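# Sort loose seals into bins by size

## Task

Put each loose seal into the bin that matches its size. A seal only counts if it stays there on its own at the end, without the robot holding it. When finished, open the grippers and move the arms away.

## Robot and tools

Robot: two 6-joint arms, left_arm and right_arm, each with a parallel two-finger gripper. Base (URDF root) poses in the scene frame: left_arm at (-0.038, +0.252, 0) m, quat_wxyz (+1.000, 0, 0, -0.023); right_arm at (-0.033, -0.338, 0) m, quat_wxyz (+0.996, 0, 0, +0.086). The arm names are labels only and do not match image sides.

Scene frame: the origin sits on the table surface midway between the arms. +x points out over the table, +z points up, and left_arm is on the +y side. A gripper's fingers point along its own +z and close along its own y. The reported end_effector_position is the point between the finger pads, about 1 cm short of the fingertips.

execute_actions(actions, pictures): actions is a list holding zero items or one item. An empty list moves nothing and just returns the state. A motion item is {"rows": [...], "steps": n}. It has 1 to 15 rows and steps from 1 to 15 (default 15). Each control step lasts 1/30 s and uses one row, and the final row repeats if there are more steps than rows. A wait item is {"steps": n} with n up to 300. It sends nothing and returns once n steps have passed since the previous result, and your reply time counts toward those steps. pictures (boolean) turns the camera images on or off. If any part of the call is refused, nothing is sent.

Row layout: one list of 14 numbers per row covers both arms. Every number lies in [-1, 1], and both arms need values even if only one moves. The order is left_arm waist, shoulder, elbow, wrist pitch, wrist yaw, wrist roll, opening, then the same seven for right_arm. The six joint numbers are offsets, not poses, scaled so that 1.0 equals 1.264 rad (waist), 1.32 (shoulder), 1.276 (elbow), 1.83 (wrist pitch), 1.686 (wrist yaw), 2.022 (wrist roll). They are measured from the joint angles in the most recent result that printed them. They are not measured from the previous row. Before any such result exists, and for the second or later call within one reply, they are measured from the arm's angles when the action begins. Sending zeros therefore pulls the arm back to that reference. It does not freeze the arm. The opening number is absolute: +1 is fully open (pad gap 0.094 m) and -1 is closed.

Joint ranges in rad, the same for both arms: waist -2.880..2.880, shoulder 0.000..3.142, elbow 0.000..3.019, wrist pitch -1.693..1.571, wrist yaw -1.571..1.571, wrist roll -2.094..2.094. If an offset would take a joint more than 0.019 rad beyond its range, the call is refused. A real joint end may be up to 0.019 rad off the listed value. A request past that end is clipped to it, and the result then reports "joint sent to its limit". This line can refer to an earlier action. If it is missing, the joint may still be at its end.

Motion limits: on each step, a joint's target can lead its measured angle by at most 0.264 (waist), 0.32 (shoulder), 0.276 (elbow), 0.33 (wrist pitch), 0.186 (wrist yaw) or 0.522 (wrist roll) rad. If the targets would put a gripper more than 70 mm from where it is measured, all of that arm's targets are scaled back. Big offsets therefore take several steps. Arms can sag under zero offsets. To hold a pose, send offsets back to the wanted angles in the first call of a reply and zeros in the later calls, and enlarge the correction if a joint still falls short. Between calls, the arms keep heading toward the last row you sent while you think or wait. This stops once nothing is moving much or a step is HELD. Fingers that are still opening or closing finish their travel.

Results: the state line (left_arm: ... | right_arm: ...) gives each gripper's end_effector_position in m and its end_effector_quat_wxyz in the scene frame. These can be somewhat off, more so at long reach. Joint positions and Joint velocities list each arm's six joints (rad, rad/s) followed by the pad gap (m, m/s). grip_measured is the measured finger opening on the command scale, with a fixed error of about 1 mm per gripper. "joint command not followed" means a clearance check altered or blocked some targets; the rest of the row still ran. HELD marks steps on which your row was not sent, in whole or in part. MOTOR HOT appears from 85 °C. At 100 °C an OVER-TEMPERATURE FAULT makes that arm release and drop until it cools, so avoid holding loads for long stretches.

Gripping: away from ±1, the fingers move to where grip_measured would equal your command. To hold a seal, keep the command below grip_measured. About 0.03 below gives a firm hold, and less gives a lighter one. Pads push with roughly 50-62 N, and less on parts thinner than about 2 mm. Occasional outside tugs on held parts or pushes on loose ones can happen.

zoom_image(camera, region): camera is one of cam_low, cam_left_wrist, cam_right_wrist. region is [x0, y0, x1, y1] in pixels of that camera's latest full image, with (0,0) at top left and a size of at most 504x504. All images are 504x504. cam_low is a fixed pinhole camera near (0.558, -1.190, 0.131) looking across the table. The wrist cameras are fisheye cameras mounted on each hand.

read_manual(section): returns only the URDF licence texts ("licences") and moves nothing.

finished_scene(scene): ends the current scene, which cannot be undone, and reports whether the goal was met. Call it only after each seal rests in its bin without support and the grippers are open and clear.

Avoid: knocking seals or anything else off the table, letting the arms collide or press into each other, dropping or slipping parts, slamming, and pushing hard on objects or the table.

Each tool is called after "Call:" as name([rows], argument=value, ...), one row to a line, values as JSON.

## Session

Call:
execute_actions(actions=[])

Scene clock: 0.00 s of 6900.00 s.
left_arm: end_effector_position=(+0.6578, -0.0616, +0.1402) grip_measured=+1.000 end_effector_quat_wxyz=(+0.179, +0.908, +0.350, +0.147) | right_arm: end_effector_position=(+0.6186, -0.5395, +0.1627) grip_measured=+1.000 end_effector_quat_wxyz=(+0.309, +0.202, +0.911, +0.186)
Joint positions: left_arm=[-0.365  2.115  1.959 -0.951  0.046  1.982  0.094] | right_arm=[-0.586  1.845  1.511 -0.645 -0.47   0.169  0.094]
Joint velocities: left_arm=[-0.005  0.005 -0.007 -0.002  0.037  0.022  0.   ] | right_arm=[ 0.005 -0.015  0.002  0.002 -0.007  0.066  0.   ]

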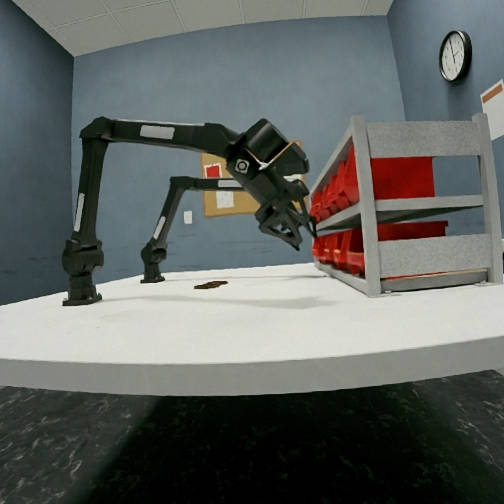

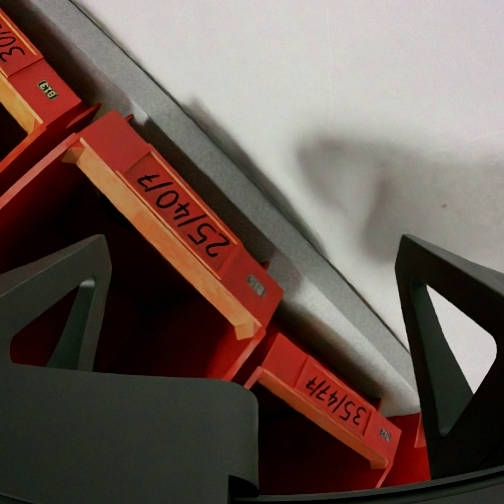

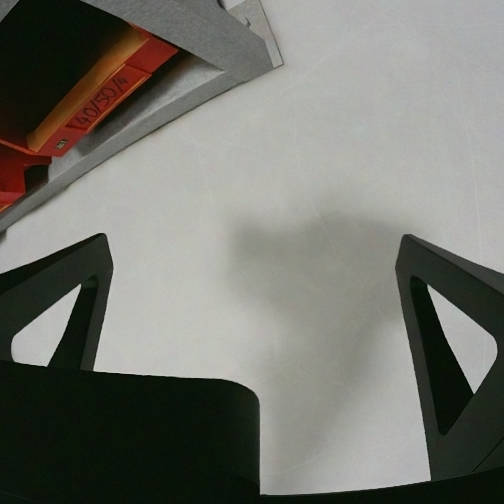

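Call:
execute_actions([
  {"rows":[[0,-0.15,-0.19,0.04,0,-0.1,1,0,-0.13,-0.17,0.14,0.05,0,1],[0,-0.15,-0.19,0.04,0,-0.1,1,0,-0.13,-0.17,0.14,0.05,0,1],[0,-0.15,-0.19,0.04,0,-0.1,1,0,-0.13,-0.17,0.14,0.05,0,1],[0,-0.15,-0.19,0.04,0,-0.1,1,0,-0.13,-0.17,0.14,0.05,0,1],[0,-0.15,-0.19,0.04,0,-0.1,1,0,-0.13,-0.17,0.14,0.05,0,1],[0,-0.3,-0.38,0.08,0,-0.3,1,0,-0.27,-0.35,0.28,0.1,0,1],[0,-0.3,-0.38,0.08,0,-0.3,1,0,-0.27,-0.35,0.28,0.1,0,1],[0,-0.3,-0.38,0.08,0,-0.3,1,0,-0.27,-0.35,0.28,0.1,0,1],[0,-0.3,-0.38,0.08,0,-0.3,1,0,-0.27,-0.35,0.28,0.1,0,1],[0,-0.454,-0.57,0.115,-0.027,-0.49,1,0.1,-0.4,-0.524,0.425,0.14,-0.084,1]]},
], pictures=false)

Call:
execute_actions([
  {"steps":20},
], pictures=false)

Scene clock: 44.87 s of 6900.00 s.
left_arm: end_effector_position=(+0.4668, +0.0299, +0.2086) grip_measured=+1.000 end_effector_quat_wxyz=(+0.253, +0.688, +0.673, +0.100) | right_arm: end_effector_position=(+0.5065, -0.4694, +0.2609) grip_measured=+1.000 end_effector_quat_wxyz=(+0.571, +0.084, +0.816, +0.026)
Joint positions: left_arm=[-0.365  1.475  1.222 -0.767  0.004  1.18   0.094] | right_arm=[-0.483  1.297  0.846  0.086 -0.238  0.059  0.094]
Joint velocities: left_arm=[-0.005 -0.571 -0.037 -0.002  0.066 -1.223  0.   ] | right_arm=[ 0.62  -0.581 -0.203  0.388  0.051 -0.3    0.   ]
Steps of this call (steps 1 to 90: nothing new was sent; then 41.37 s passed at rest; steps 91 to 105: all 15 steps of this action). Readings (joint positions):
91: left_arm=[-0.365 2.094 1.916 -0.921 0.046 1.949] | right_arm=[-0.586 1.830 1.473 -0.581 -0.428 0.169]
92: left_arm=[-0.365 2.050 1.836 -0.893 0.046 1.917] | right_arm=[-0.585 1.796 1.407 -0.499 -0.402 0.169]
94: left_arm=[-0.365 1.975 1.720 -0.893 0.046 1.874] | right_arm=[-0.586 1.734 1.309 -0.447 -0.390 0.169]
98: left_arm=[-0.365 1.820 1.533 -0.829 0.046 1.648] | right_arm=[-0.586 1.590 1.118 -0.225 -0.308 0.169]
105: the state above

Scene clock: 45.53 s of 6900.00 s.
left_arm: end_effector_position=(+0.4734, +0.0272, +0.1933) grip_measured=+1.000 end_effector_quat_wxyz=(+0.253, +0.629, +0.731, +0.076) | right_arm: end_effector_position=(+0.5139, -0.4521, +0.2624) grip_measured=+1.000 end_effector_quat_wxyz=(+0.580, +0.049, +0.813, +0.020)
Joint positions: left_arm=[-0.365  1.511  1.225 -0.749  0.003  1.008  0.094] | right_arm=[-0.449  1.305  0.844  0.119 -0.236  0.01   0.094]
Joint velocities: left_arm=[-0.024 -0.005 -0.032 -0.002 -0.007 -0.022  0.   ] | right_arm=[-0.005 -0.015  0.002  0.007 -0.081 -0.007  0.   ]
Steps of this call (steps 1 to 20: the robot went on to your last target). Readings (joint positions):
1: left_arm=[-0.365 1.462 1.222 -0.765 0.003 1.145] | right_arm=[-0.465 1.283 0.844 0.097 -0.238 0.049]
2: left_arm=[-0.365 1.456 1.224 -0.758 0.003 1.117] | right_arm=[-0.454 1.278 0.844 0.108 -0.238 0.040]
4: left_arm=[-0.365 1.460 1.225 -0.749 0.003 1.076] | right_arm=[-0.449 1.279 0.844 0.119 -0.238 0.028]
8: left_arm=[-0.365 1.493 1.225 -0.749 0.003 1.034] | right_arm=[-0.449 1.297 0.844 0.119 -0.236 0.018]
20: the state above

Call:
execute_actions([
  {"rows":[[0,-0.045,-0.057,0.012,0,-0.05,1,0.035,-0.04,-0.052,0.043,0.014,0,1],[0,-0.09,-0.113,0.024,0,-0.1,1,0.07,-0.08,-0.105,0.086,0.028,0,1],[0,-0.135,-0.17,0.036,0,-0.15,1,0.105,-0.12,-0.157,0.13,0.042,0,1],[0,-0.18,-0.226,0.048,0,-0.2,1,0.14,-0.16,-0.21,0.173,0.056,0,1],[0,-0.225,-0.283,0.06,0,-0.25,1,0.177,-0.2,-0.262,0.216,0.07,0,1],[0,-0.27,-0.34,0.07,0,-0.3,1,0.213,-0.237,-0.315,0.26,0.084,0,1],[0,-0.315,-0.396,0.083,0,-0.35,1,0.25,-0.277,-0.367,0.3,0.1,0,1],[0,-0.36,-0.453,0.095,0,-0.4,1,0.284,-0.316,-0.42,0.346,0.112,0,1],[0,-0.4,-0.5,0.105,0,-0.45,1,0.315,-0.35,-0.465,0.385,0.124,0,1],[0,-0.43,-0.54,0.113,0,-0.5,1,0.34,-0.377,-0.5,0.41,0.133,0,1],[0,-0.45,-0.566,0.119,0,-0.5,1,0.355,-0.395,-0.525,0.432,0.14,0,1]]},
], pictures=false)

Call:
execute_actions([
  {"steps":25},
])

Scene clock: 57.53 s of 6900.00 s.
left_arm: end_effector_position=(+0.2572, +0.1217, +0.1124) grip_measured=+1.000 end_effector_quat_wxyz=(+0.292, +0.257, +0.920, -0.043) | right_arm: end_effector_position=(+0.3072, -0.2757, +0.2953) grip_measured=+1.000 end_effector_quat_wxyz=(+0.796, -0.054, +0.598, +0.078)
Joint positions: left_arm=[-0.365  0.88   0.476 -0.567  0.003  0.132  0.094] | right_arm=[ 0.006  0.753  0.164  0.872 -0.009  0.01   0.094]
Joint velocities: left_arm=[-0.015  0.23   0.007  0.11   0.037 -0.769  0.   ] | right_arm=[ 0.034 -0.327 -0.217  0.383  0.11   0.066  0.   ]
Steps of this call (steps 1 to 15: the robot went on to your last target; steps 16 to 90: nothing new was sent; then 8.50 s passed at rest; steps 91 to 105: all 15 steps of this action). Readings (joint positions):
91: left_arm=[-0.365 1.506 1.215 -0.742 0.003 0.991] | right_arm=[-0.447 1.303 0.835 0.134 -0.224 0.010]
92: left_arm=[-0.365 1.489 1.187 -0.725 0.003 0.959] | right_arm=[-0.439 1.291 0.808 0.175 -0.203 0.010]
94: left_arm=[-0.365 1.413 1.072 -0.686 0.003 0.856] | right_arm=[-0.400 1.235 0.710 0.281 -0.162 0.010]
98: left_arm=[-0.365 1.155 0.764 -0.626 0.003 0.561] | right_arm=[-0.242 1.067 0.485 0.498 -0.087 0.010]
105: the state above

Scene clock: 58.37 s of 6900.00 s.
left_arm: end_effector_position=(+0.2605, +0.1202, +0.1055) grip_measured=+1.000 end_effector_quat_wxyz=(+0.284, +0.201, +0.936, -0.059) | right_arm: end_effector_position=(+0.3096, -0.2761, +0.2905) grip_measured=+1.000 end_effector_quat_wxyz=(+0.794, -0.052, +0.601, +0.076)
Joint positions: left_arm=[-0.365  0.912  0.476 -0.546  0.003  0.011  0.094] | right_arm=[ 0.006  0.778  0.161  0.892 -0.004  0.01   0.094]
Joint velocities: left_arm=[-0.005  0.005 -0.012 -0.017  0.037  0.007  0.   ] | right_arm=[-0.005 -0.005 -0.002 -0.022  0.037  0.095  0.   ]
Steps of this call (steps 1 to 25: the robot went on to your last target). Readings (joint positions):
1: left_arm=[-0.365 0.889 0.476 -0.562 0.003 0.108] | right_arm=[0.006 0.749 0.161 0.881 -0.006 0.010]
2: left_arm=[-0.365 0.897 0.476 -0.554 0.003 0.088] | right_arm=[0.006 0.752 0.161 0.887 -0.004 0.010]
4: left_arm=[-0.365 0.909 0.476 -0.549 0.003 0.060] | right_arm=[0.006 0.763 0.161 0.892 -0.004 0.010]
8: left_arm=[-0.365 0.912 0.476 -0.546 0.003 0.031] | right_arm=[0.006 0.778 0.161 0.892 -0.004 0.010]
25: the state above
camera_calibration (this result's frames):
cam_left_wrist: T_world_to_cam=[[-0.409118, -0.912203, 0.0225208, 0.209618], [-0.910794, 0.409738, 0.0506913, 0.182782], [-0.0554684, 0.000226889, -0.99846, 0.244769], [0, 0, 0, 1]] pos_world=[0.265812, 0.116266, 0.230406]
cam_right_wrist: T_world_to_cam=[[0.18255, -0.983183, -0.00519768, -0.326376], [-0.323793, -0.0551263, -0.944521, 0.366702], [0.92835, 0.174105, -0.328411, -0.0177333], [0, 0, 0, 1]] pos_world=[0.194778, -0.297585, 0.338837]

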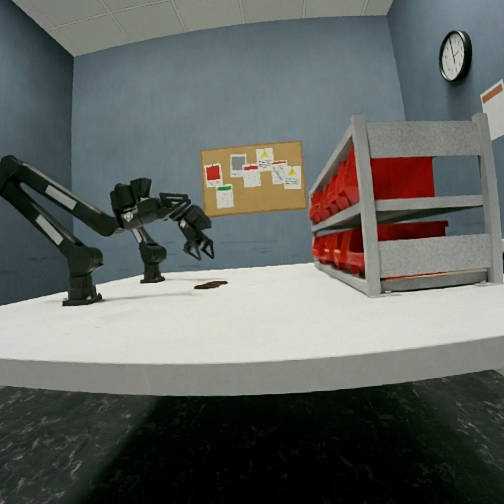

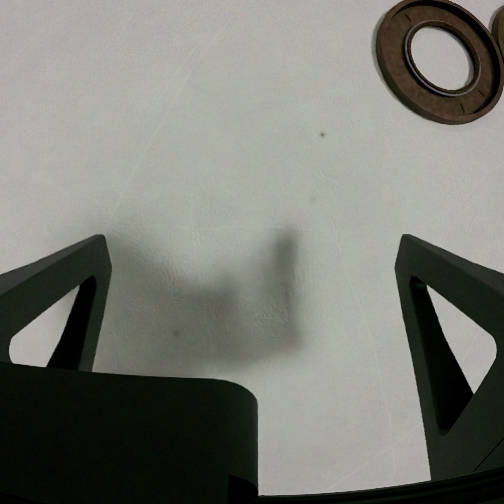

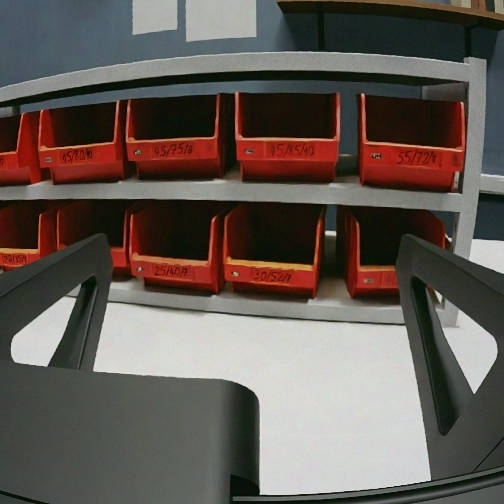

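Call:
zoom_image(camera="cam_right_wrist", region=[220, 80, 480, 310])

Call:
execute_actions([
  {"rows":[[-0.03,0.015,0.024,0,0,0,1,0,0,0,0,-0.03,0,1],[-0.06,0.03,0.048,0,0,0,1,0,0,0,0,-0.06,0,1],[-0.09,0.045,0.07,-0.01,0,0,1,0,0,0,0,-0.09,0,1],[-0.125,0.06,0.095,-0.01,0,0,1,0,0,0,0,-0.12,0,1],[-0.155,0.073,0.12,-0.01,0,0,1,0,0,0,0,-0.15,0,1],[-0.19,0.088,0.143,-0.015,0,0,1,0,0,0,0,-0.18,0,1],[-0.22,0.1,0.167,-0.02,0,0,1,0,0,0,0,-0.21,0,1],[-0.249,0.117,0.19,-0.02,0,0,1,0,0,0.01,0,-0.24,0,1]]},
], pictures=false)

Call:
execute_actions([
  {"steps":15},
])

Region (220, 80, 480, 310) of cam_right_wrist's 504x504 image, scaled by 1.938, with more detail than that image has; it fills the top 446 rows of this view, and the rest is white.

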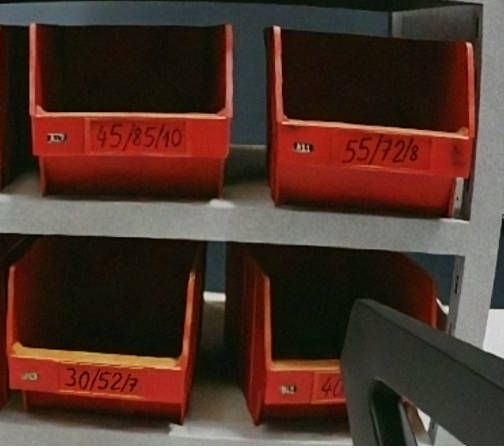

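Scene clock: 78.17 s of 6900.00 s.
left_arm: end_effector_position=(+0.2575, -0.0164, +0.1588) grip_measured=+1.000 end_effector_quat_wxyz=(+0.290, +0.346, +0.885, -0.112) | right_arm: end_effector_position=(+0.2845, -0.2124, +0.2867) grip_measured=+1.000 end_effector_quat_wxyz=(+0.766, -0.210, +0.575, +0.194)
Joint positions: left_arm=[-0.687  1.065  0.697 -0.572  0.004  0.011  0.094] | right_arm=[ 0.006  0.778  0.161  0.892 -0.405  0.01   0.094]
Joint velocities: left_arm=[-0.015 -0.005  0.017 -0.002 -0.022  0.022  0.   ] | right_arm=[-0.015 -0.015 -0.012  0.007 -0.037 -0.11   0.   ]
Steps of this call (steps 1 to 15: the robot went on to your last target; steps 16 to 90: nothing new was sent; then 16.30 s passed at rest; steps 91 to 105: all 15 steps of this action). Readings (joint positions):
91: left_arm=[-0.367 0.913 0.476 -0.546 0.003 0.011] | right_arm=[0.006 0.778 0.161 0.892 -0.026 0.010]
92: left_arm=[-0.376 0.917 0.477 -0.546 0.002 0.011] | right_arm=[0.006 0.778 0.161 0.892 -0.068 0.010]
94: left_arm=[-0.422 0.940 0.494 -0.555 0.000 0.011] | right_arm=[0.006 0.778 0.161 0.892 -0.165 0.010]
98: left_arm=[-0.584 1.023 0.592 -0.570 0.001 0.011] | right_arm=[0.006 0.778 0.161 0.892 -0.366 0.010]
105: the state above

Scene clock: 78.67 s of 6900.00 s.
left_arm: end_effector_position=(+0.2571, -0.0160, +0.1584) grip_measured=+1.000 end_effector_quat_wxyz=(+0.288, +0.347, +0.886, -0.111) | right_arm: end_effector_position=(+0.2845, -0.2124, +0.2867) grip_measured=+1.000 end_effector_quat_wxyz=(+0.766, -0.210, +0.575, +0.194)
Joint positions: left_arm=[-0.687  1.065  0.697 -0.575  0.004  0.011  0.094] | right_arm=[ 0.006  0.778  0.161  0.892 -0.405  0.01   0.094]
Joint velocities: left_arm=[-0.005  0.005 -0.017  0.002 -0.007 -0.022  0.   ] | right_arm=[ 0.015  0.005  0.002 -0.002  0.037 -0.007  0.   ]
Steps of this call (steps 1 to 15: the robot went on to your last target). Readings (joint positions):
1: left_arm=[-0.687 1.065 0.697 -0.573 0.004 0.011] | right_arm=[0.006 0.778 0.161 0.892 -0.405 0.010]
2: left_arm=[-0.687 1.065 0.697 -0.575 0.004 0.011] | right_arm=[0.006 0.778 0.161 0.892 -0.405 0.010]
4: left_arm=[-0.687 1.065 0.697 -0.575 0.004 0.011] | right_arm=[0.006 0.778 0.161 0.892 -0.405 0.010]
8: left_arm=[-0.687 1.065 0.697 -0.575 0.004 0.011] | right_arm=[0.006 0.778 0.161 0.892 -0.405 0.010]
15: the state above
All arms were judged still, so your last target was given up. Only a new action makes them travel on or press farther. Fingers that are still opening or closing keep moving.
camera_calibration (this result's frames):
cam_left_wrist: T_world_to_cam=[[-0.677533, -0.735114, 0.0235841, 0.154411], [-0.735098, 0.677871, 0.011027, 0.198214], [-0.0240931, -0.00986543, -0.999661, 0.2894], [0, 0, 0, 1]] pos_world=[0.257298, -0.0179985, 0.283474]
cam_right_wrist: T_world_to_cam=[[0.537867, -0.836965, 0.10094, -0.359706], [-0.242099, -0.268044, -0.932492, 0.286595], [0.807519, 0.477119, -0.3468, 0.0972515], [0, 0, 0, 1]] pos_world=[0.184326, -0.270642, 0.337283]

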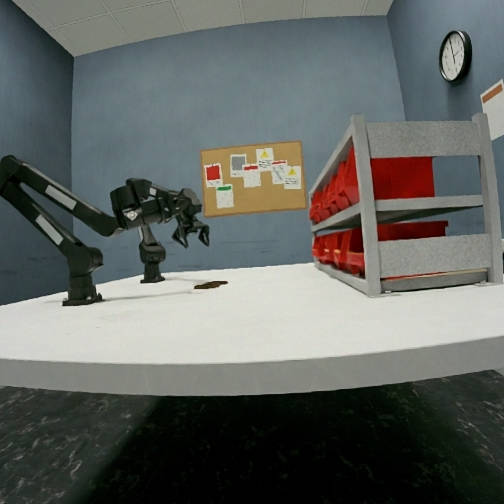

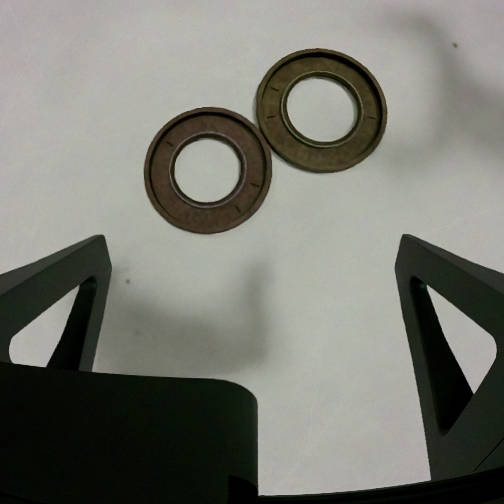

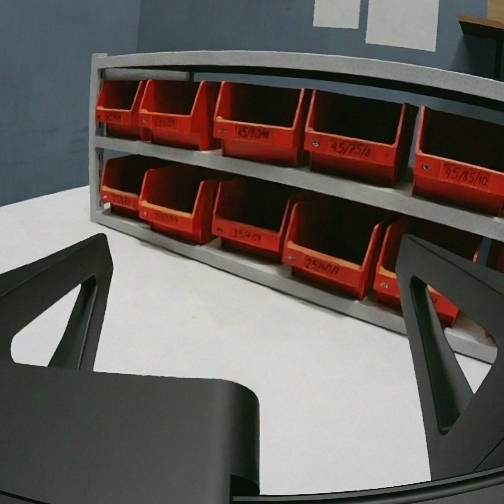

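Call:
zoom_image(camera="cam_left_wrist", region=[135, 95, 285, 245])

Call:
zoom_image(camera="cam_left_wrist", region=[245, 35, 395, 185])

Call:
zoom_image(camera="cam_right_wrist", region=[85, 70, 300, 260])

Call:
zoom_image(camera="cam_right_wrist", region=[210, 80, 504, 300])

Region (135, 95, 285, 245) of cam_left_wrist's 504x504 image, scaled by 3.360, with more detail than that image has.

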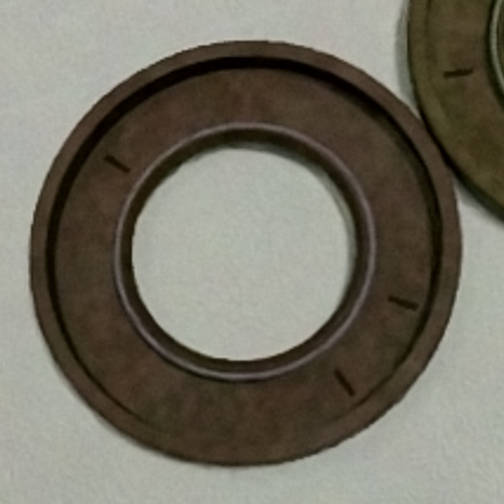

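Region (245, 35, 395, 185) of cam_left_wrist's 504x504 image, scaled by 3.360, with more detail than that image has.

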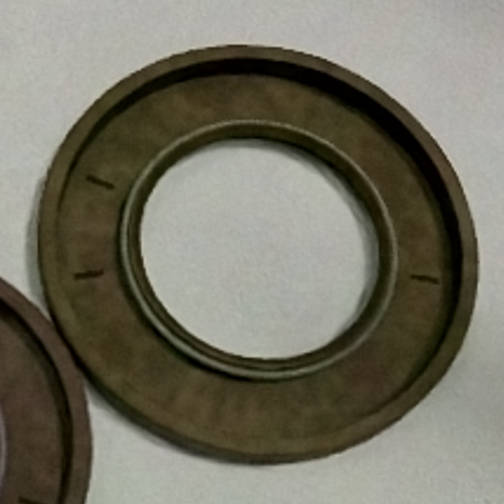

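Region (85, 70, 300, 260) of cam_right_wrist's 504x504 image, scaled by 2.344, with more detail than that image has; it fills the top 445 rows of this view, and the rest is white.

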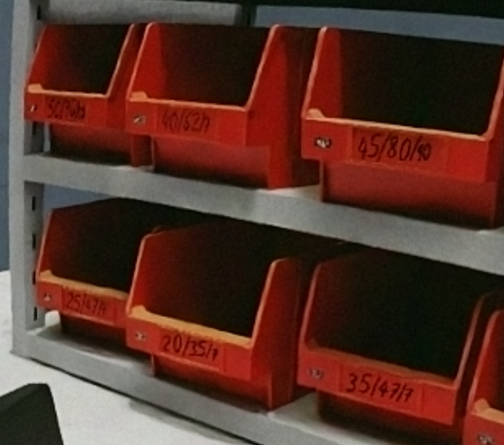

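Region (210, 80, 504, 300) of cam_right_wrist's 504x504 image, scaled by 1.714, with more detail than that image has; it fills the top 377 rows of this view, and the rest is white.

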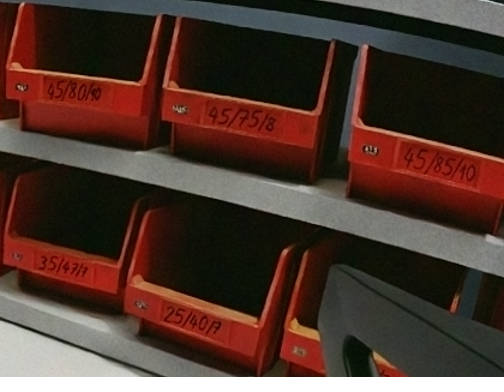

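Call:
execute_actions([
  {"rows":[[0.07,0,0,0.03,0,0,1,0,0,0,0,0,0,1],[0.14,0,0,0.06,0,0,1,0,0,0,0,0.02,0,1],[0.21,0,0,0.1,0,0,1,0,0,0,0,0.05,0,1],[0.28,0,0,0.15,0,0,1,0,0,0,0,0.08,0,1],[0.35,0,0,0.2,0,0,1,0,0,0,0,0.11,0,1],[0.42,0,0,0.25,0,0,1,0,0,0,0,0.14,0,1],[0.49,0,0,0.3,0,0,1,0,0,0,0,0.17,0,1],[0.56,0,0,0.36,0,0,1,0,0,0,0,0.2,0,1],[0.62,0,0,0.42,0,0,1,0,0,0,0,0.22,0,1],[0.67,0,0,0.48,0,0,1,0,0,0,0,0.24,0,1],[0.71,0,0,0.54,0,0,1,0,0,0,0,0.24,0,1],[0.74,0,0.01,0.6,0,0,1,0,0,0,0,0.24,0,1]]},
], pictures=false)

Call:
execute_actions([
  {"steps":12},
], pictures=false)

Call:
execute_actions([
  {"rows":[[0,0,0,0,0,0,1,0.027,0.027,0.02,-0.046,0,0,1],[0,0,0,0,0,0,1,0.055,0.055,0.04,-0.093,0,0,1],[0,0,0,0,0,0,1,0.082,0.082,0.062,-0.14,0,0,1],[0,0,0,0,0,0,1,0.11,0.11,0.083,-0.185,0,0,1],[0,0,0,0,0,0,1,0.136,0.136,0.104,-0.23,0,0,1],[0,0,0,0,0,0,1,0.163,0.163,0.125,-0.278,0,0,1],[0,0,0,0,0,0,1,0.19,0.19,0.146,-0.324,0,0,1],[0,0,0,0,0,0,1,0.218,0.218,0.167,-0.37,0,0,1],[0,0,0,0,0,0,1,0.245,0.245,0.188,-0.416,0,0,1],[0,0,0,0,0,0,1,0.27,0.27,0.208,-0.463,0,0,1],[0,0,0,0,0,0,1,0.295,0.295,0.226,-0.5,0,0,1],[0,0,0,0,0,0,1,0.313,0.313,0.24,-0.53,0,0,1],[0,0,0,0,0,0,1,0.327,0.326,0.25,-0.55,0,0,1]]},
], pictures=false)

Call:
execute_actions([
  {"steps":20},
])

Scene clock: 199.17 s of 6900.00 s.
left_arm: end_effector_position=(+0.4562, +0.2406, +0.3070) grip_measured=+1.000 end_effector_quat_wxyz=(+0.635, +0.014, +0.772, -0.005) | right_arm: end_effector_position=(+0.3096, -0.2761, +0.2905) grip_measured=+1.000 end_effector_quat_wxyz=(+0.794, -0.052, +0.601, +0.076)
Joint positions: left_arm=[0.027 1.065 0.69  0.181 0.007 0.011 0.094] | right_arm=[ 0.006  0.778  0.161  0.892 -0.004  0.01   0.094]
Joint velocities: left_arm=[ 1.47  -0.005 -0.017  1.639 -0.037  0.022  0.   ] | right_arm=[ 0.015  0.015  0.017  0.002 -0.007  0.007  0.   ]
Steps of this call (steps 1 to 90: nothing new was sent; then 117.00 s passed at rest; steps 91 to 105: all 15 steps of this action). Readings (joint positions):
91: left_arm=[-0.681 1.065 0.697 -0.567 0.007 0.011] | right_arm=[0.006 0.778 0.161 0.892 -0.405 0.010]
92: left_arm=[-0.660 1.065 0.694 -0.544 0.011 0.011] | right_arm=[0.006 0.778 0.161 0.892 -0.390 0.010]
94: left_arm=[-0.571 1.065 0.690 -0.472 0.011 0.011] | right_arm=[0.006 0.778 0.161 0.892 -0.309 0.010]
98: left_arm=[-0.345 1.065 0.690 -0.240 0.009 0.011] | right_arm=[0.006 0.778 0.161 0.892 -0.110 0.010]
105: the state above

Scene clock: 199.57 s of 6900.00 s.
left_arm: end_effector_position=(+0.4465, +0.3580, +0.3887) grip_measured=+1.000 end_effector_quat_wxyz=(+0.748, -0.067, +0.654, +0.085) | right_arm: end_effector_position=(+0.3096, -0.2761, +0.2905) grip_measured=+1.000 end_effector_quat_wxyz=(+0.794, -0.052, +0.601, +0.076)
Joint positions: left_arm=[0.264 1.061 0.69  0.507 0.002 0.011 0.094] | right_arm=[ 0.006  0.778  0.161  0.892 -0.004  0.01   0.094]
Joint velocities: left_arm=[-0.005 -0.005 -0.007 -0.002 -0.066  0.007  0.   ] | right_arm=[-0.024 -0.015  0.012  0.022  0.007 -0.125  0.   ]
Steps of this call (steps 1 to 12: the robot went on to your last target). Readings (joint positions):
1: left_arm=[0.077 1.065 0.690 0.243 0.006 0.011] | right_arm=[0.006 0.778 0.161 0.892 -0.004 0.010]
2: left_arm=[0.127 1.065 0.690 0.310 0.006 0.011] | right_arm=[0.006 0.778 0.161 0.892 -0.004 0.010]
4: left_arm=[0.214 1.065 0.690 0.434 0.003 0.011] | right_arm=[0.006 0.778 0.161 0.892 -0.004 0.010]
8: left_arm=[0.267 1.061 0.690 0.505 0.000 0.011] | right_arm=[0.006 0.778 0.161 0.892 -0.004 0.010]
12: the state above

Scene clock: 200.07 s of 6900.00 s.
left_arm: end_effector_position=(+0.4465, +0.3580, +0.3887) grip_measured=+1.000 end_effector_quat_wxyz=(+0.748, -0.067, +0.654, +0.085) | right_arm: end_effector_position=(+0.2925, -0.1229, +0.0589) grip_measured=+1.000 end_effector_quat_wxyz=(+0.341, -0.265, +0.896, +0.106)
Joint positions: left_arm=[0.264 1.061 0.69  0.507 0.002 0.011 0.094] | right_arm=[ 0.411  1.213  0.44  -0.068 -0.004  0.01   0.094]
Joint velocities: left_arm=[-0.005 -0.005 -0.017 -0.017 -0.051  0.022  0.   ] | right_arm=[ 0.327  0.337  0.076 -0.608 -0.081 -0.022  0.   ]
Steps of this call (steps 1 to 15: all 15 steps of this action). Readings (joint positions):
1: left_arm=[0.264 1.061 0.690 0.507 0.002 0.011] | right_arm=[0.008 0.779 0.161 0.878 -0.004 0.010]
2: left_arm=[0.264 1.061 0.690 0.507 0.002 0.011] | right_arm=[0.015 0.784 0.165 0.841 -0.003 0.010]
4: left_arm=[0.264 1.061 0.690 0.507 0.002 0.011] | right_arm=[0.057 0.822 0.186 0.712 -0.002 0.010]
8: left_arm=[0.264 1.061 0.690 0.507 0.002 0.011] | right_arm=[0.204 0.987 0.289 0.385 -0.002 0.010]
15: the state above

Scene clock: 200.73 s of 6900.00 s.
left_arm: end_effector_position=(+0.4465, +0.3580, +0.3887) grip_measured=+1.000 end_effector_quat_wxyz=(+0.748, -0.067, +0.654, +0.085) | right_arm: end_effector_position=(+0.2853, -0.1236, +0.0512) grip_measured=+1.000 end_effector_quat_wxyz=(+0.322, -0.271, +0.901, +0.102)
Joint positions: left_arm=[0.264 1.061 0.69  0.507 0.002 0.011 0.094] | right_arm=[ 0.42   1.221  0.442 -0.103 -0.004  0.01   0.094]
Joint velocities: left_arm=[-0.005 -0.005 -0.017 -0.007  0.007  0.007  0.   ] | right_arm=[ 0.005 -0.015 -0.002 -0.012  0.007  0.022  0.   ]
Steps of this call (steps 1 to 20: the robot went on to your last target). Readings (joint positions):
1: left_arm=[0.264 1.061 0.690 0.507 0.002 0.011] | right_arm=[0.419 1.220 0.441 -0.084 -0.004 0.010]
2: left_arm=[0.264 1.061 0.690 0.507 0.002 0.011] | right_arm=[0.420 1.221 0.441 -0.094 -0.004 0.010]
4: left_arm=[0.264 1.061 0.690 0.507 0.002 0.011] | right_arm=[0.420 1.221 0.442 -0.102 -0.004 0.010]
8: left_arm=[0.264 1.061 0.690 0.507 0.002 0.011] | right_arm=[0.420 1.221 0.442 -0.103 -0.004 0.010]
20: the state above
camera_calibration (this result's frames):
cam_left_wrist: T_world_to_cam=[[0.192431, -0.981309, 0.00178343, 0.260484], [-0.473502, -0.0944437, -0.875715, 0.585757], [0.859515, 0.167671, -0.482826, -0.131047], [0, 0, 0, 1]] pos_world=[0.339869, 0.332909, 0.449218]
cam_right_wrist: T_world_to_cam=[[0.55633, -0.830932, -0.00695445, -0.260963], [-0.828682, -0.554164, -0.0786675, 0.179266], [0.0615135, 0.0495281, -0.996877, 0.165858], [0, 0, 0, 1]] pos_world=[0.283533, -0.125714, 0.177627]

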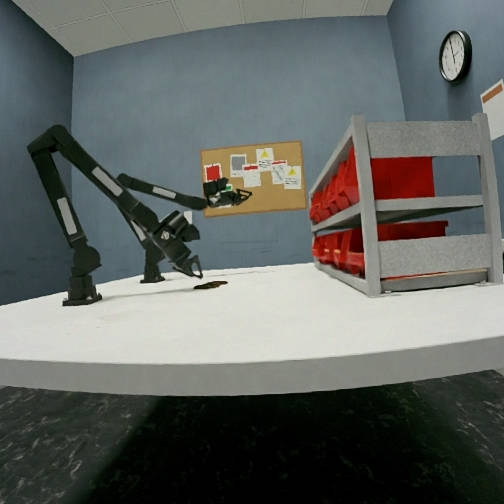

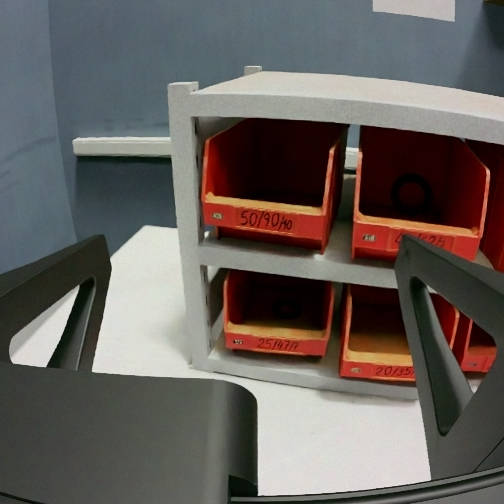

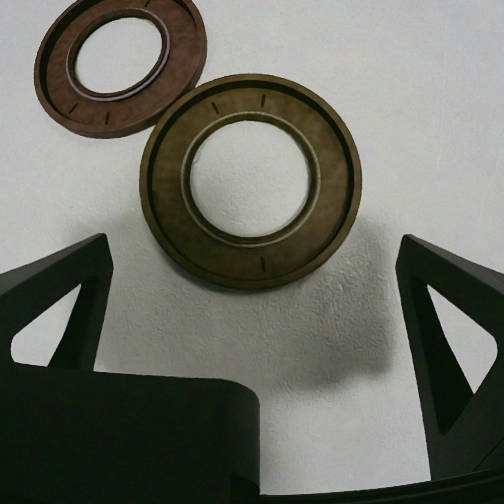

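Call:
execute_actions([
  {"rows":[[0,0,0,0,0,0,1,0,0.02,0.01,0.011,0,0,1],[0,0,0,0,0,0,1,0,0.04,0.02,0.022,0,0,1],[0,0,0,0,0,0,1,0,0.06,0.025,0.033,0,0,1],[0,0,0,0,0,0,1,0,0.08,0.03,0.045,0,0,1],[0,0,0,0,0,0,1,0,0.1,0.035,0.056,0,0,1],[0,0,0,0,0,0,1,0,0.12,0.04,0.067,0,0,1],[0,0,0,0,0,0,1,0,0.14,0.047,0.08,0,0,1],[0,0,0,0,0,0,1,0.002,0.158,0.052,0.093,0,0,1]]},
])

Scene clock: 215.73 s of 6900.00 s.
left_arm: end_effector_position=(+0.4465, +0.3580, +0.3887) grip_measured=+1.000 end_effector_quat_wxyz=(+0.748, -0.067, +0.654, +0.085) | right_arm: end_effector_position=(+0.3105, -0.1069, +0.0180) grip_measured=+1.000 end_effector_quat_wxyz=(+0.322, -0.272, +0.901, +0.101)
Joint positions: left_arm=[0.264 1.061 0.69  0.507 0.002 0.011 0.094] | right_arm=[ 0.42   1.417  0.482  0.052 -0.002  0.008  0.094]
Joint velocities: left_arm=[-0.015  0.005 -0.002 -0.022 -0.051  0.022  0.   ] | right_arm=[ 0.015 -0.024  0.002 -0.027 -0.007  0.051  0.   ]
Steps of this call (steps 1 to 15: the robot went on to your last target; steps 16 to 90: nothing new was sent; then 11.50 s passed at rest; steps 91 to 105: all 15 steps of this action). Readings (joint positions):
91: left_arm=[0.264 1.061 0.690 0.507 0.002 0.011] | right_arm=[0.420 1.222 0.442 -0.102 -0.004 0.010]
92: left_arm=[0.264 1.061 0.690 0.507 0.002 0.011] | right_arm=[0.420 1.226 0.442 -0.097 -0.004 0.010]
94: left_arm=[0.264 1.061 0.690 0.507 0.002 0.011] | right_arm=[0.420 1.252 0.442 -0.069 -0.004 0.010]
98: left_arm=[0.264 1.061 0.690 0.507 0.002 0.011] | right_arm=[0.420 1.364 0.458 0.007 -0.004 0.010]
105: the state above
camera_calibration (this result's frames):
cam_left_wrist: T_world_to_cam=[[0.192431, -0.981309, 0.00178343, 0.260484], [-0.473502, -0.0944437, -0.875715, 0.585757], [0.859515, 0.167671, -0.482826, -0.131047], [0, 0, 0, 1]] pos_world=[0.339869, 0.332909, 0.449218]
cam_right_wrist: T_world_to_cam=[[0.556669, -0.830725, -0.0039742, -0.261491], [-0.828354, -0.554706, -0.0783013, 0.206654], [0.0628423, 0.04688, -0.996922, 0.12962], [0, 0, 0, 1]] pos_world=[0.308601, -0.108671, 0.144363]

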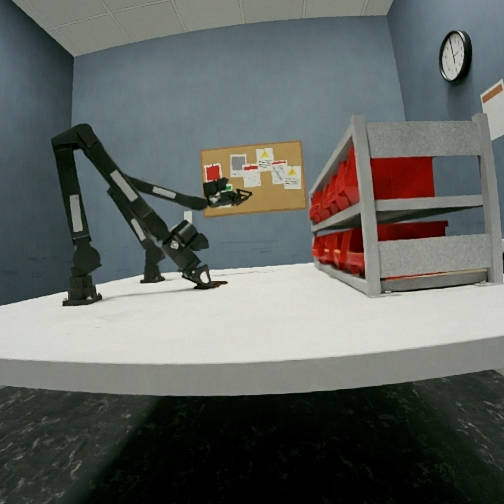

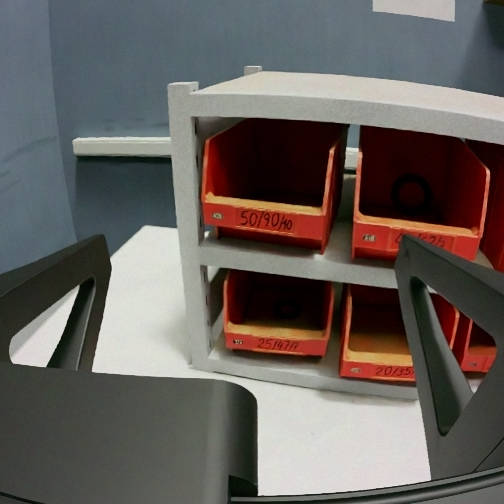

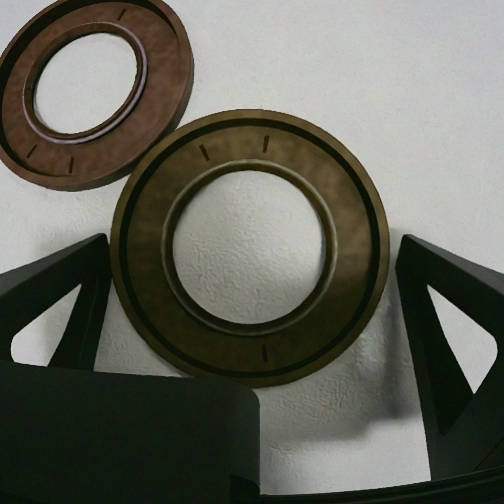

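Call:
execute_actions([
  {"rows":[[0,0,0,0,0,0,1,0.008,0.01,0.02,0.008,0,0,1],[0,0,0,0,0,0,1,0.008,0.02,0.033,0.015,0,0,1],[0,0,0,0,0,0,1,0.008,0.03,0.033,0.015,0,0,1]]},
])

Scene clock: 224.13 s of 6900.00 s.
left_arm: end_effector_position=(+0.4465, +0.3580, +0.3887) grip_measured=+1.000 end_effector_quat_wxyz=(+0.748, -0.067, +0.654, +0.085) | right_arm: end_effector_position=(+0.3139, -0.1047, +0.0145) grip_measured=+1.000 end_effector_quat_wxyz=(+0.321, -0.272, +0.902, +0.100)
Joint positions: left_arm=[0.264 1.061 0.69  0.507 0.002 0.011 0.094] | right_arm=[ 0.42   1.438  0.491  0.063 -0.001  0.008  0.094]
Joint velocities: left_arm=[ 0.005 -0.005 -0.007  0.002 -0.037  0.066  0.   ] | right_arm=[ 0.015 -0.005 -0.017 -0.007 -0.022  0.051  0.   ]
Steps of this call (steps 1 to 15: the robot went on to your last target; steps 16 to 90: nothing new was sent; then 4.90 s passed at rest; steps 91 to 105: all 15 steps of this action). Readings (joint positions):
91: left_arm=[0.264 1.061 0.690 0.507 0.002 0.011] | right_arm=[0.420 1.417 0.482 0.052 -0.002 0.008]
92: left_arm=[0.264 1.061 0.690 0.507 0.002 0.011] | right_arm=[0.420 1.418 0.483 0.054 -0.002 0.008]
94: left_arm=[0.264 1.061 0.690 0.507 0.002 0.011] | right_arm=[0.420 1.425 0.485 0.059 -0.002 0.008]
98: left_arm=[0.264 1.061 0.690 0.507 0.002 0.011] | right_arm=[0.420 1.437 0.491 0.063 -0.001 0.008]
105: the state above
camera_calibration (this result's frames):
cam_left_wrist: T_world_to_cam=[[0.192431, -0.981309, 0.00178343, 0.260484], [-0.473502, -0.0944437, -0.875715, 0.585757], [0.859515, 0.167671, -0.482826, -0.131047], [0, 0, 0, 1]] pos_world=[0.339869, 0.332909, 0.449218]
cam_right_wrist: T_world_to_cam=[[0.556508, -0.830836, -0.00313753, -0.261599], [-0.828545, -0.554685, -0.0764026, 0.210376], [0.0617377, 0.0451182, -0.997072, 0.126072], [0, 0, 0, 1]] pos_world=[0.312105, -0.106341, 0.140955]

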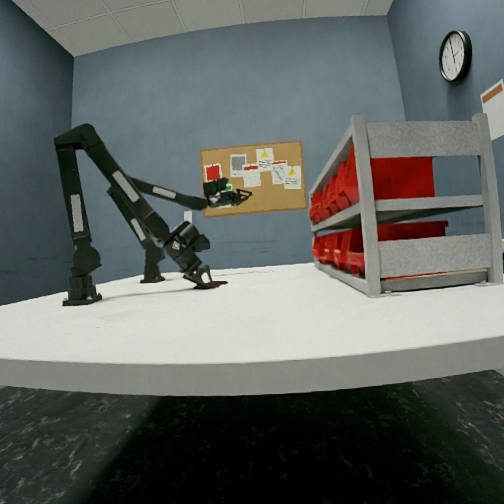

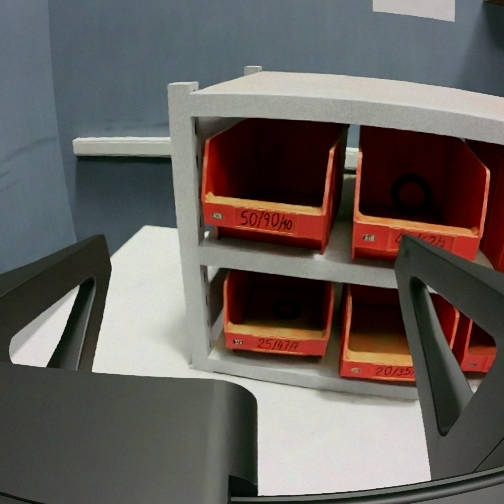

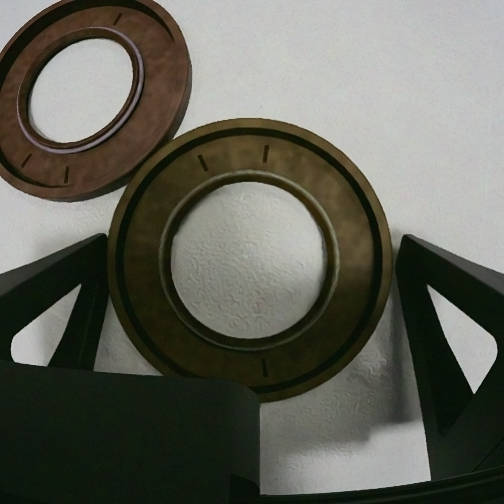

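Call:
execute_actions([
  {"rows":[[0,0,0,0,0,0,1,0,0,0.01,0,0,0,0.93],[0,0,0,0,0,0,1,0,0,0.01,0,0,0,0.9],[0,0,0,0,0,0,1,0,0,0.01,0,0,0,0.87]]},
], pictures=false)

Scene clock: 228.67 s of 6900.00 s.
left_arm: end_effector_position=(+0.4465, +0.3580, +0.3887) grip_measured=+1.000 end_effector_quat_wxyz=(+0.748, -0.067, +0.654, +0.085) | right_arm: end_effector_position=(+0.3139, -0.1047, +0.0145) grip_measured=+0.893 end_effector_quat_wxyz=(+0.321, -0.272, +0.902, +0.100)
Joint positions: left_arm=[0.264 1.061 0.69  0.507 0.002 0.011 0.094] | right_arm=[ 0.42   1.438  0.491  0.063 -0.001  0.008  0.089]
Joint velocities: left_arm=[ 0.005  0.005 -0.002 -0.007 -0.066 -0.066  0.   ] | right_arm=[ 0.005 -0.005 -0.002 -0.002  0.007 -0.037 -0.001]
Steps of this call (steps 1 to 15: the robot went on to your last target; steps 16 to 90: nothing new was sent; then 1.03 s passed at rest; steps 91 to 105: all 15 steps of this action). Readings (joint positions):
91: left_arm=[0.264 1.061 0.690 0.507 0.002 0.011] | right_arm=[0.420 1.438 0.491 0.063 -0.001 0.008]
92: left_arm=[0.264 1.061 0.690 0.507 0.002 0.011] | right_arm=[0.420 1.438 0.491 0.063 -0.001 0.008]
94: left_arm=[0.264 1.061 0.690 0.507 0.002 0.011] | right_arm=[0.420 1.438 0.491 0.063 -0.001 0.008]
98: left_arm=[0.264 1.061 0.690 0.507 0.002 0.011] | right_arm=[0.420 1.438 0.491 0.063 -0.001 0.008]
105: the state above

Call:
execute_actions([
  {"rows":[[0,0,0,0,0,0,1,0,-0.015,0.01,-0.012,0,0,0.86],[0,0,0,0,0,0,1,0,-0.03,0.02,-0.024,0,0,0.86],[0,0,0,0,0,0,1,0,-0.045,0.027,-0.036,0,0,0.86],[0,0,0,0,0,0,1,0,-0.06,0.034,-0.05,0,0,0.86],[0,0,0,0,0,0,1,0,-0.075,0.04,-0.062,0,0,0.86],[0,0,0,0,0,0,1,0,-0.09,0.046,-0.075,0,0,0.86],[0,0,0,0,0,0,1,0,-0.105,0.05,-0.09,0,0,0.86]]},
])

Scene clock: 242.30 s of 6900.00 s.
left_arm: end_effector_position=(+0.4465, +0.3580, +0.3887) grip_measured=+1.000 end_effector_quat_wxyz=(+0.748, -0.067, +0.654, +0.085) | right_arm: end_effector_position=(+0.3133, -0.1052, +0.0590) grip_measured=+0.893 end_effector_quat_wxyz=(+0.331, -0.271, +0.898, +0.103)
Joint positions: left_arm=[0.264 1.061 0.69  0.507 0.002 0.011 0.094] | right_arm=[ 0.42   1.297  0.521 -0.088 -0.001  0.008  0.089]
Joint velocities: left_arm=[-0.015 -0.005 -0.007  0.002 -0.095 -0.007  0.   ] | right_arm=[-0.005 -0.015 -0.002 -0.022  0.007 -0.051  0.   ]
Steps of this call (steps 1 to 15: the robot went on to your last target; steps 16 to 90: nothing new was sent; then 10.13 s passed at rest; steps 91 to 105: all 15 steps of this action). Readings (joint positions):
91: left_arm=[0.264 1.061 0.690 0.507 0.002 0.011] | right_arm=[0.420 1.438 0.491 0.061 -0.001 0.008]
92: left_arm=[0.264 1.061 0.690 0.507 0.002 0.011] | right_arm=[0.420 1.435 0.491 0.054 -0.001 0.008]
94: left_arm=[0.264 1.061 0.690 0.507 0.002 0.011] | right_arm=[0.420 1.417 0.492 0.021 -0.001 0.008]
98: left_arm=[0.264 1.061 0.690 0.507 0.002 0.011] | right_arm=[0.420 1.345 0.499 -0.069 -0.001 0.008]
105: the state above
camera_calibration (this result's frames):
cam_left_wrist: T_world_to_cam=[[0.192431, -0.981309, 0.00178343, 0.260484], [-0.473502, -0.0944437, -0.875715, 0.585757], [0.859515, 0.167671, -0.482826, -0.131047], [0, 0, 0, 1]] pos_world=[0.339869, 0.332909, 0.449218]
cam_right_wrist: T_world_to_cam=[[0.556562, -0.8308, -0.00319231, -0.261471], [-0.827065, -0.553688, -0.0969243, 0.21385], [0.0787571, 0.0565846, -0.995287, 0.166201], [0, 0, 0, 1]] pos_world=[0.309303, -0.108229, 0.18531]

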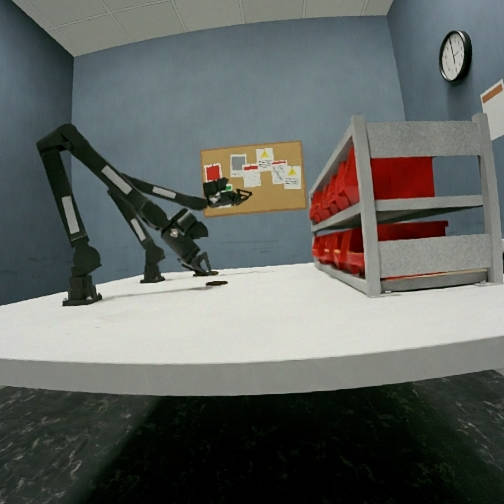

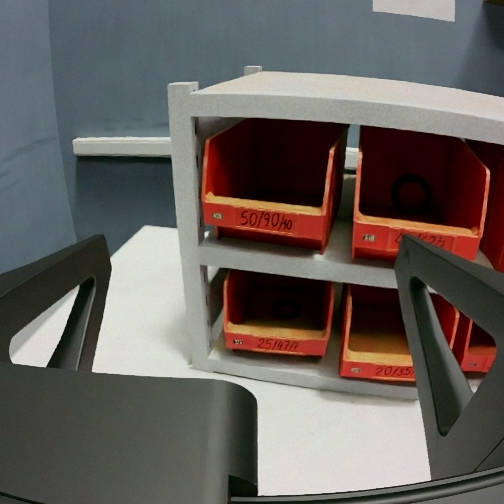

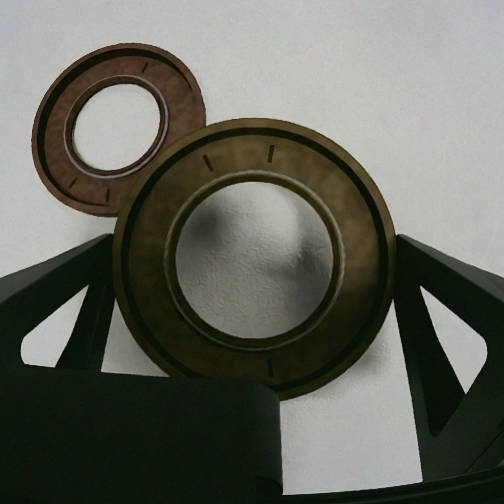

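Call:
execute_actions([
  {"rows":[[0,0,0,0,0,0,1,0.01,0.015,0.04,0,0,0,0.86],[0,0,0,0,0,0,1,0.025,0.04,0.07,-0.004,0,0,0.86],[0,0,0,0,0,0,1,0.04,0.068,0.105,-0.008,0,0,0.86],[0,0,0,0,0,0,1,0.057,0.096,0.14,-0.011,0,0,0.86],[0,0,0,0,0,0,1,0.074,0.124,0.172,-0.015,0,0,0.86],[0,0,0,0,0,0,1,0.09,0.152,0.205,-0.018,0,0,0.86],[0,0,0,0,0,0,1,0.107,0.18,0.237,-0.021,0,0,0.86],[0,0,0,0,0,0,1,0.124,0.208,0.27,-0.024,0,0,0.86],[0,0,0,0,0,0,1,0.14,0.236,0.3,-0.028,0,0,0.86],[0,0,0,0,0,0,1,0.157,0.264,0.333,-0.031,0,0,0.86],[0,0,0,0,0,0,1,0.174,0.29,0.365,-0.034,0,0,0.86],[0,0,0,0,0,0,1,0.187,0.312,0.39,-0.037,0,0,0.86],[0,0,0,0,0,0,1,0.197,0.33,0.41,-0.039,0,0,0.86],[0,0,0,0,0,0,1,0.204,0.342,0.424,-0.04,0,0,0.86]]},
], pictures=false)

Call:
execute_actions([
  {"steps":15},
], pictures=false)

Scene clock: 258.63 s of 6900.00 s.
left_arm: end_effector_position=(+0.4465, +0.3580, +0.3887) grip_measured=+1.000 end_effector_quat_wxyz=(+0.748, -0.067, +0.654, +0.085) | right_arm: end_effector_position=(+0.3767, +0.1029, +0.0651) grip_measured=+0.893 end_effector_quat_wxyz=(+0.327, -0.370, +0.857, +0.144)
Joint positions: left_arm=[0.264 1.061 0.69  0.507 0.002 0.011 0.094] | right_arm=[ 0.65   1.722  1.021 -0.139 -0.001  0.008  0.089]
Joint velocities: left_arm=[ 0.015  0.005 -0.017 -0.002 -0.022  0.007  0.   ] | right_arm=[ 0.532  0.669  0.676 -0.012  0.007 -0.022 -0.   ]
Steps of this call (steps 1 to 15: the robot went on to your last target; steps 16 to 90: nothing new was sent; then 12.83 s passed at rest; steps 91 to 105: all 15 steps of this action). Readings (joint positions):
91: left_arm=[0.264 1.061 0.690 0.507 0.002 0.011] | right_arm=[0.420 1.297 0.522 -0.093 -0.001 0.008]
92: left_arm=[0.264 1.061 0.690 0.507 0.002 0.011] | right_arm=[0.421 1.301 0.526 -0.093 -0.001 0.008]
94: left_arm=[0.264 1.061 0.690 0.507 0.002 0.011] | right_arm=[0.434 1.335 0.564 -0.102 -0.001 0.008]
98: left_arm=[0.264 1.061 0.690 0.507 0.002 0.011] | right_arm=[0.500 1.475 0.725 -0.114 -0.001 0.008]
105: the state above

Scene clock: 259.13 s of 6900.00 s.
left_arm: end_effector_position=(+0.4465, +0.3580, +0.3887) grip_measured=+1.000 end_effector_quat_wxyz=(+0.748, -0.067, +0.654, +0.085) | right_arm: end_effector_position=(+0.3616, +0.1225, +0.0541) grip_measured=+0.893 end_effector_quat_wxyz=(+0.313, -0.389, +0.854, +0.147)
Joint positions: left_arm=[0.264 1.061 0.69  0.507 0.002 0.011 0.094] | right_arm=[ 0.69   1.754  1.043 -0.154 -0.002  0.008  0.089]
Joint velocities: left_arm=[-0.005  0.005 -0.017  0.002  0.051  0.022  0.   ] | right_arm=[-0.005 -0.005 -0.017 -0.007  0.007  0.022 -0.001]
Steps of this call (steps 1 to 15: the robot went on to your last target). Readings (joint positions):
1: left_arm=[0.264 1.061 0.690 0.507 0.002 0.011] | right_arm=[0.667 1.740 1.038 -0.139 -0.001 0.008]
2: left_arm=[0.264 1.061 0.690 0.507 0.002 0.011] | right_arm=[0.679 1.750 1.043 -0.139 -0.001 0.008]
4: left_arm=[0.264 1.061 0.690 0.507 0.002 0.011] | right_arm=[0.691 1.754 1.043 -0.149 -0.002 0.008]
8: left_arm=[0.264 1.061 0.690 0.507 0.002 0.011] | right_arm=[0.690 1.754 1.043 -0.153 -0.002 0.008]
15: the state above

Call:
execute_actions([
  {"rows":[[0,0,0,0,0,0,1,0,0.01,0.015,0.008,0,0,0.86],[0,0,0,0,0,0,1,0,0.02,0.015,0.015,0,0,0.86],[0,0,0,0,0,0,1,0,0.03,0.015,0.022,0,0,0.86],[0,0,0,0,0,0,1,0,0.04,0.015,0.03,0,0,0.86],[0,0,0,0,0,0,1,0,0.048,0.015,0.036,0,0,0.86],[0,0,0,0,0,0,1,0,0.056,0.015,0.042,0,0,0.86],[0,0,0,0,0,0,1,0,0.063,0.015,0.047,0,0,0.86],[0,0,0,0,0,0,1,0,0.069,0.015,0.052,0,0,0.86]]},
], pictures=false)

Call:
execute_actions([
  {"steps":8},
])

Call:
zoom_image(camera="cam_low", region=[160, 230, 280, 300])

Scene clock: 271.73 s of 6900.00 s.
left_arm: end_effector_position=(+0.4465, +0.3580, +0.3887) grip_measured=+1.000 end_effector_quat_wxyz=(+0.748, -0.067, +0.654, +0.085) | right_arm: end_effector_position=(+0.3695, +0.1317, +0.0193) grip_measured=+0.893 end_effector_quat_wxyz=(+0.312, -0.389, +0.854, +0.146)
Joint positions: left_arm=[0.264 1.061 0.69  0.507 0.002 0.011 0.094] | right_arm=[ 0.69   1.844  1.059 -0.083 -0.002  0.008  0.089]
Joint velocities: left_arm=[ 0.005 -0.005  0.012 -0.007 -0.007 -0.037  0.   ] | right_arm=[-0.024 -0.024 -0.012 -0.007 -0.051  0.022 -0.001]
Steps of this call (steps 1 to 15: the robot went on to your last target; steps 16 to 120: nothing new was sent; then 8.10 s passed at rest; steps 121 to 135: all 15 steps of this action). Readings (joint positions):
121: left_arm=[0.264 1.061 0.690 0.507 0.002 0.011] | right_arm=[0.690 1.751 1.062 -0.151 -0.002 0.008]
122: left_arm=[0.264 1.061 0.690 0.507 0.002 0.011] | right_arm=[0.690 1.752 1.062 -0.151 -0.002 0.008]
124: left_arm=[0.264 1.061 0.690 0.507 0.002 0.011] | right_arm=[0.690 1.758 1.062 -0.138 -0.002 0.008]
128: left_arm=[0.264 1.061 0.690 0.507 0.002 0.011] | right_arm=[0.690 1.794 1.062 -0.095 -0.002 0.008]
135: the state above

Scene clock: 272.00 s of 6900.00 s.
left_arm: end_effector_position=(+0.4465, +0.3580, +0.3887) grip_measured=+1.000 end_effector_quat_wxyz=(+0.748, -0.067, +0.654, +0.085) | right_arm: end_effector_position=(+0.3698, +0.1320, +0.0197) grip_measured=+0.893 end_effector_quat_wxyz=(+0.313, -0.389, +0.854, +0.147)
Joint positions: left_arm=[0.264 1.061 0.69  0.507 0.002 0.011 0.094] | right_arm=[ 0.69   1.844  1.059 -0.08  -0.002  0.008  0.089]
Joint velocities: left_arm=[-0.024  0.005 -0.007 -0.007  0.037  0.022  0.   ] | right_arm=[ 0.005 -0.015 -0.007 -0.012 -0.007  0.007  0.001]
Steps of this call (steps 1 to 8: the robot went on to your last target). Readings (joint positions):
1: left_arm=[0.264 1.061 0.690 0.507 0.002 0.011] | right_arm=[0.690 1.844 1.059 -0.083 -0.002 0.008]
2: left_arm=[0.264 1.061 0.690 0.507 0.002 0.011] | right_arm=[0.690 1.844 1.059 -0.083 -0.002 0.008]
4: left_arm=[0.264 1.061 0.690 0.507 0.002 0.011] | right_arm=[0.690 1.844 1.059 -0.080 -0.002 0.008]
8: the state above
camera_calibration (this result's frames):
cam_left_wrist: T_world_to_cam=[[0.192431, -0.981309, 0.00178343, 0.260484], [-0.473502, -0.0944437, -0.875715, 0.585757], [0.859515, 0.167671, -0.482826, -0.131047], [0, 0, 0, 1]] pos_world=[0.339869, 0.332909, 0.449218]
cam_right_wrist: T_world_to_cam=[[0.758285, -0.651911, -0.0040602, -0.194178], [-0.649214, -0.754551, -0.0957829, 0.348877], [0.0593783, 0.0752667, -0.995394, 0.113912], [0, 0, 0, 1]] pos_world=[0.366974, 0.128085, 0.146015]

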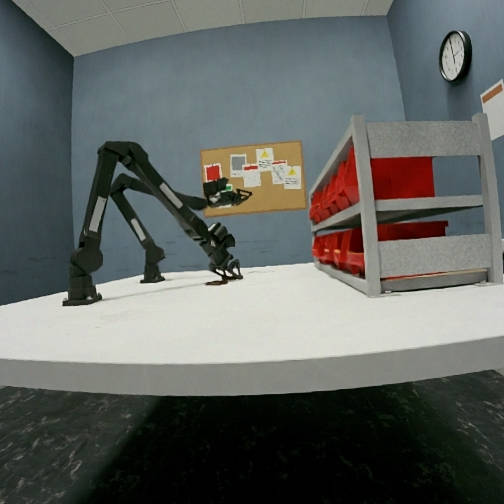

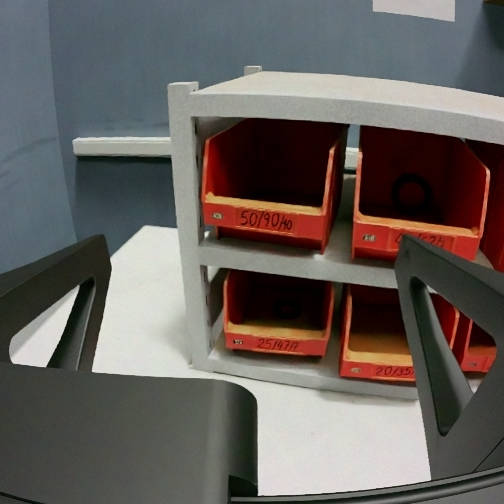

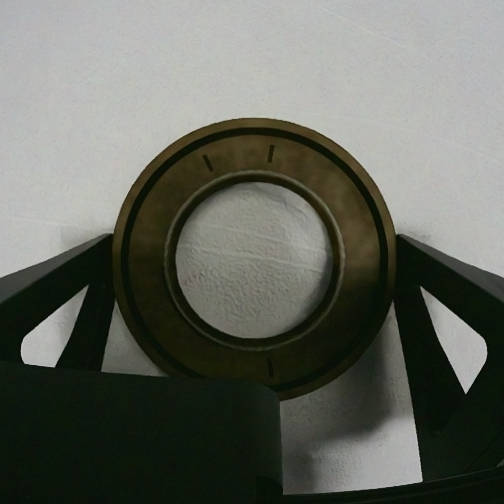

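Region (160, 230, 280, 300) of cam_low's 504x504 image, scaled by 4.200, with more detail than that image has; it fills the top 294 rows of this view, and the rest is white.

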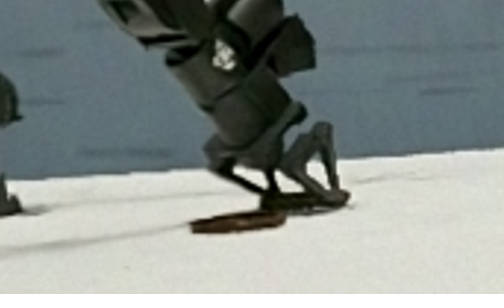

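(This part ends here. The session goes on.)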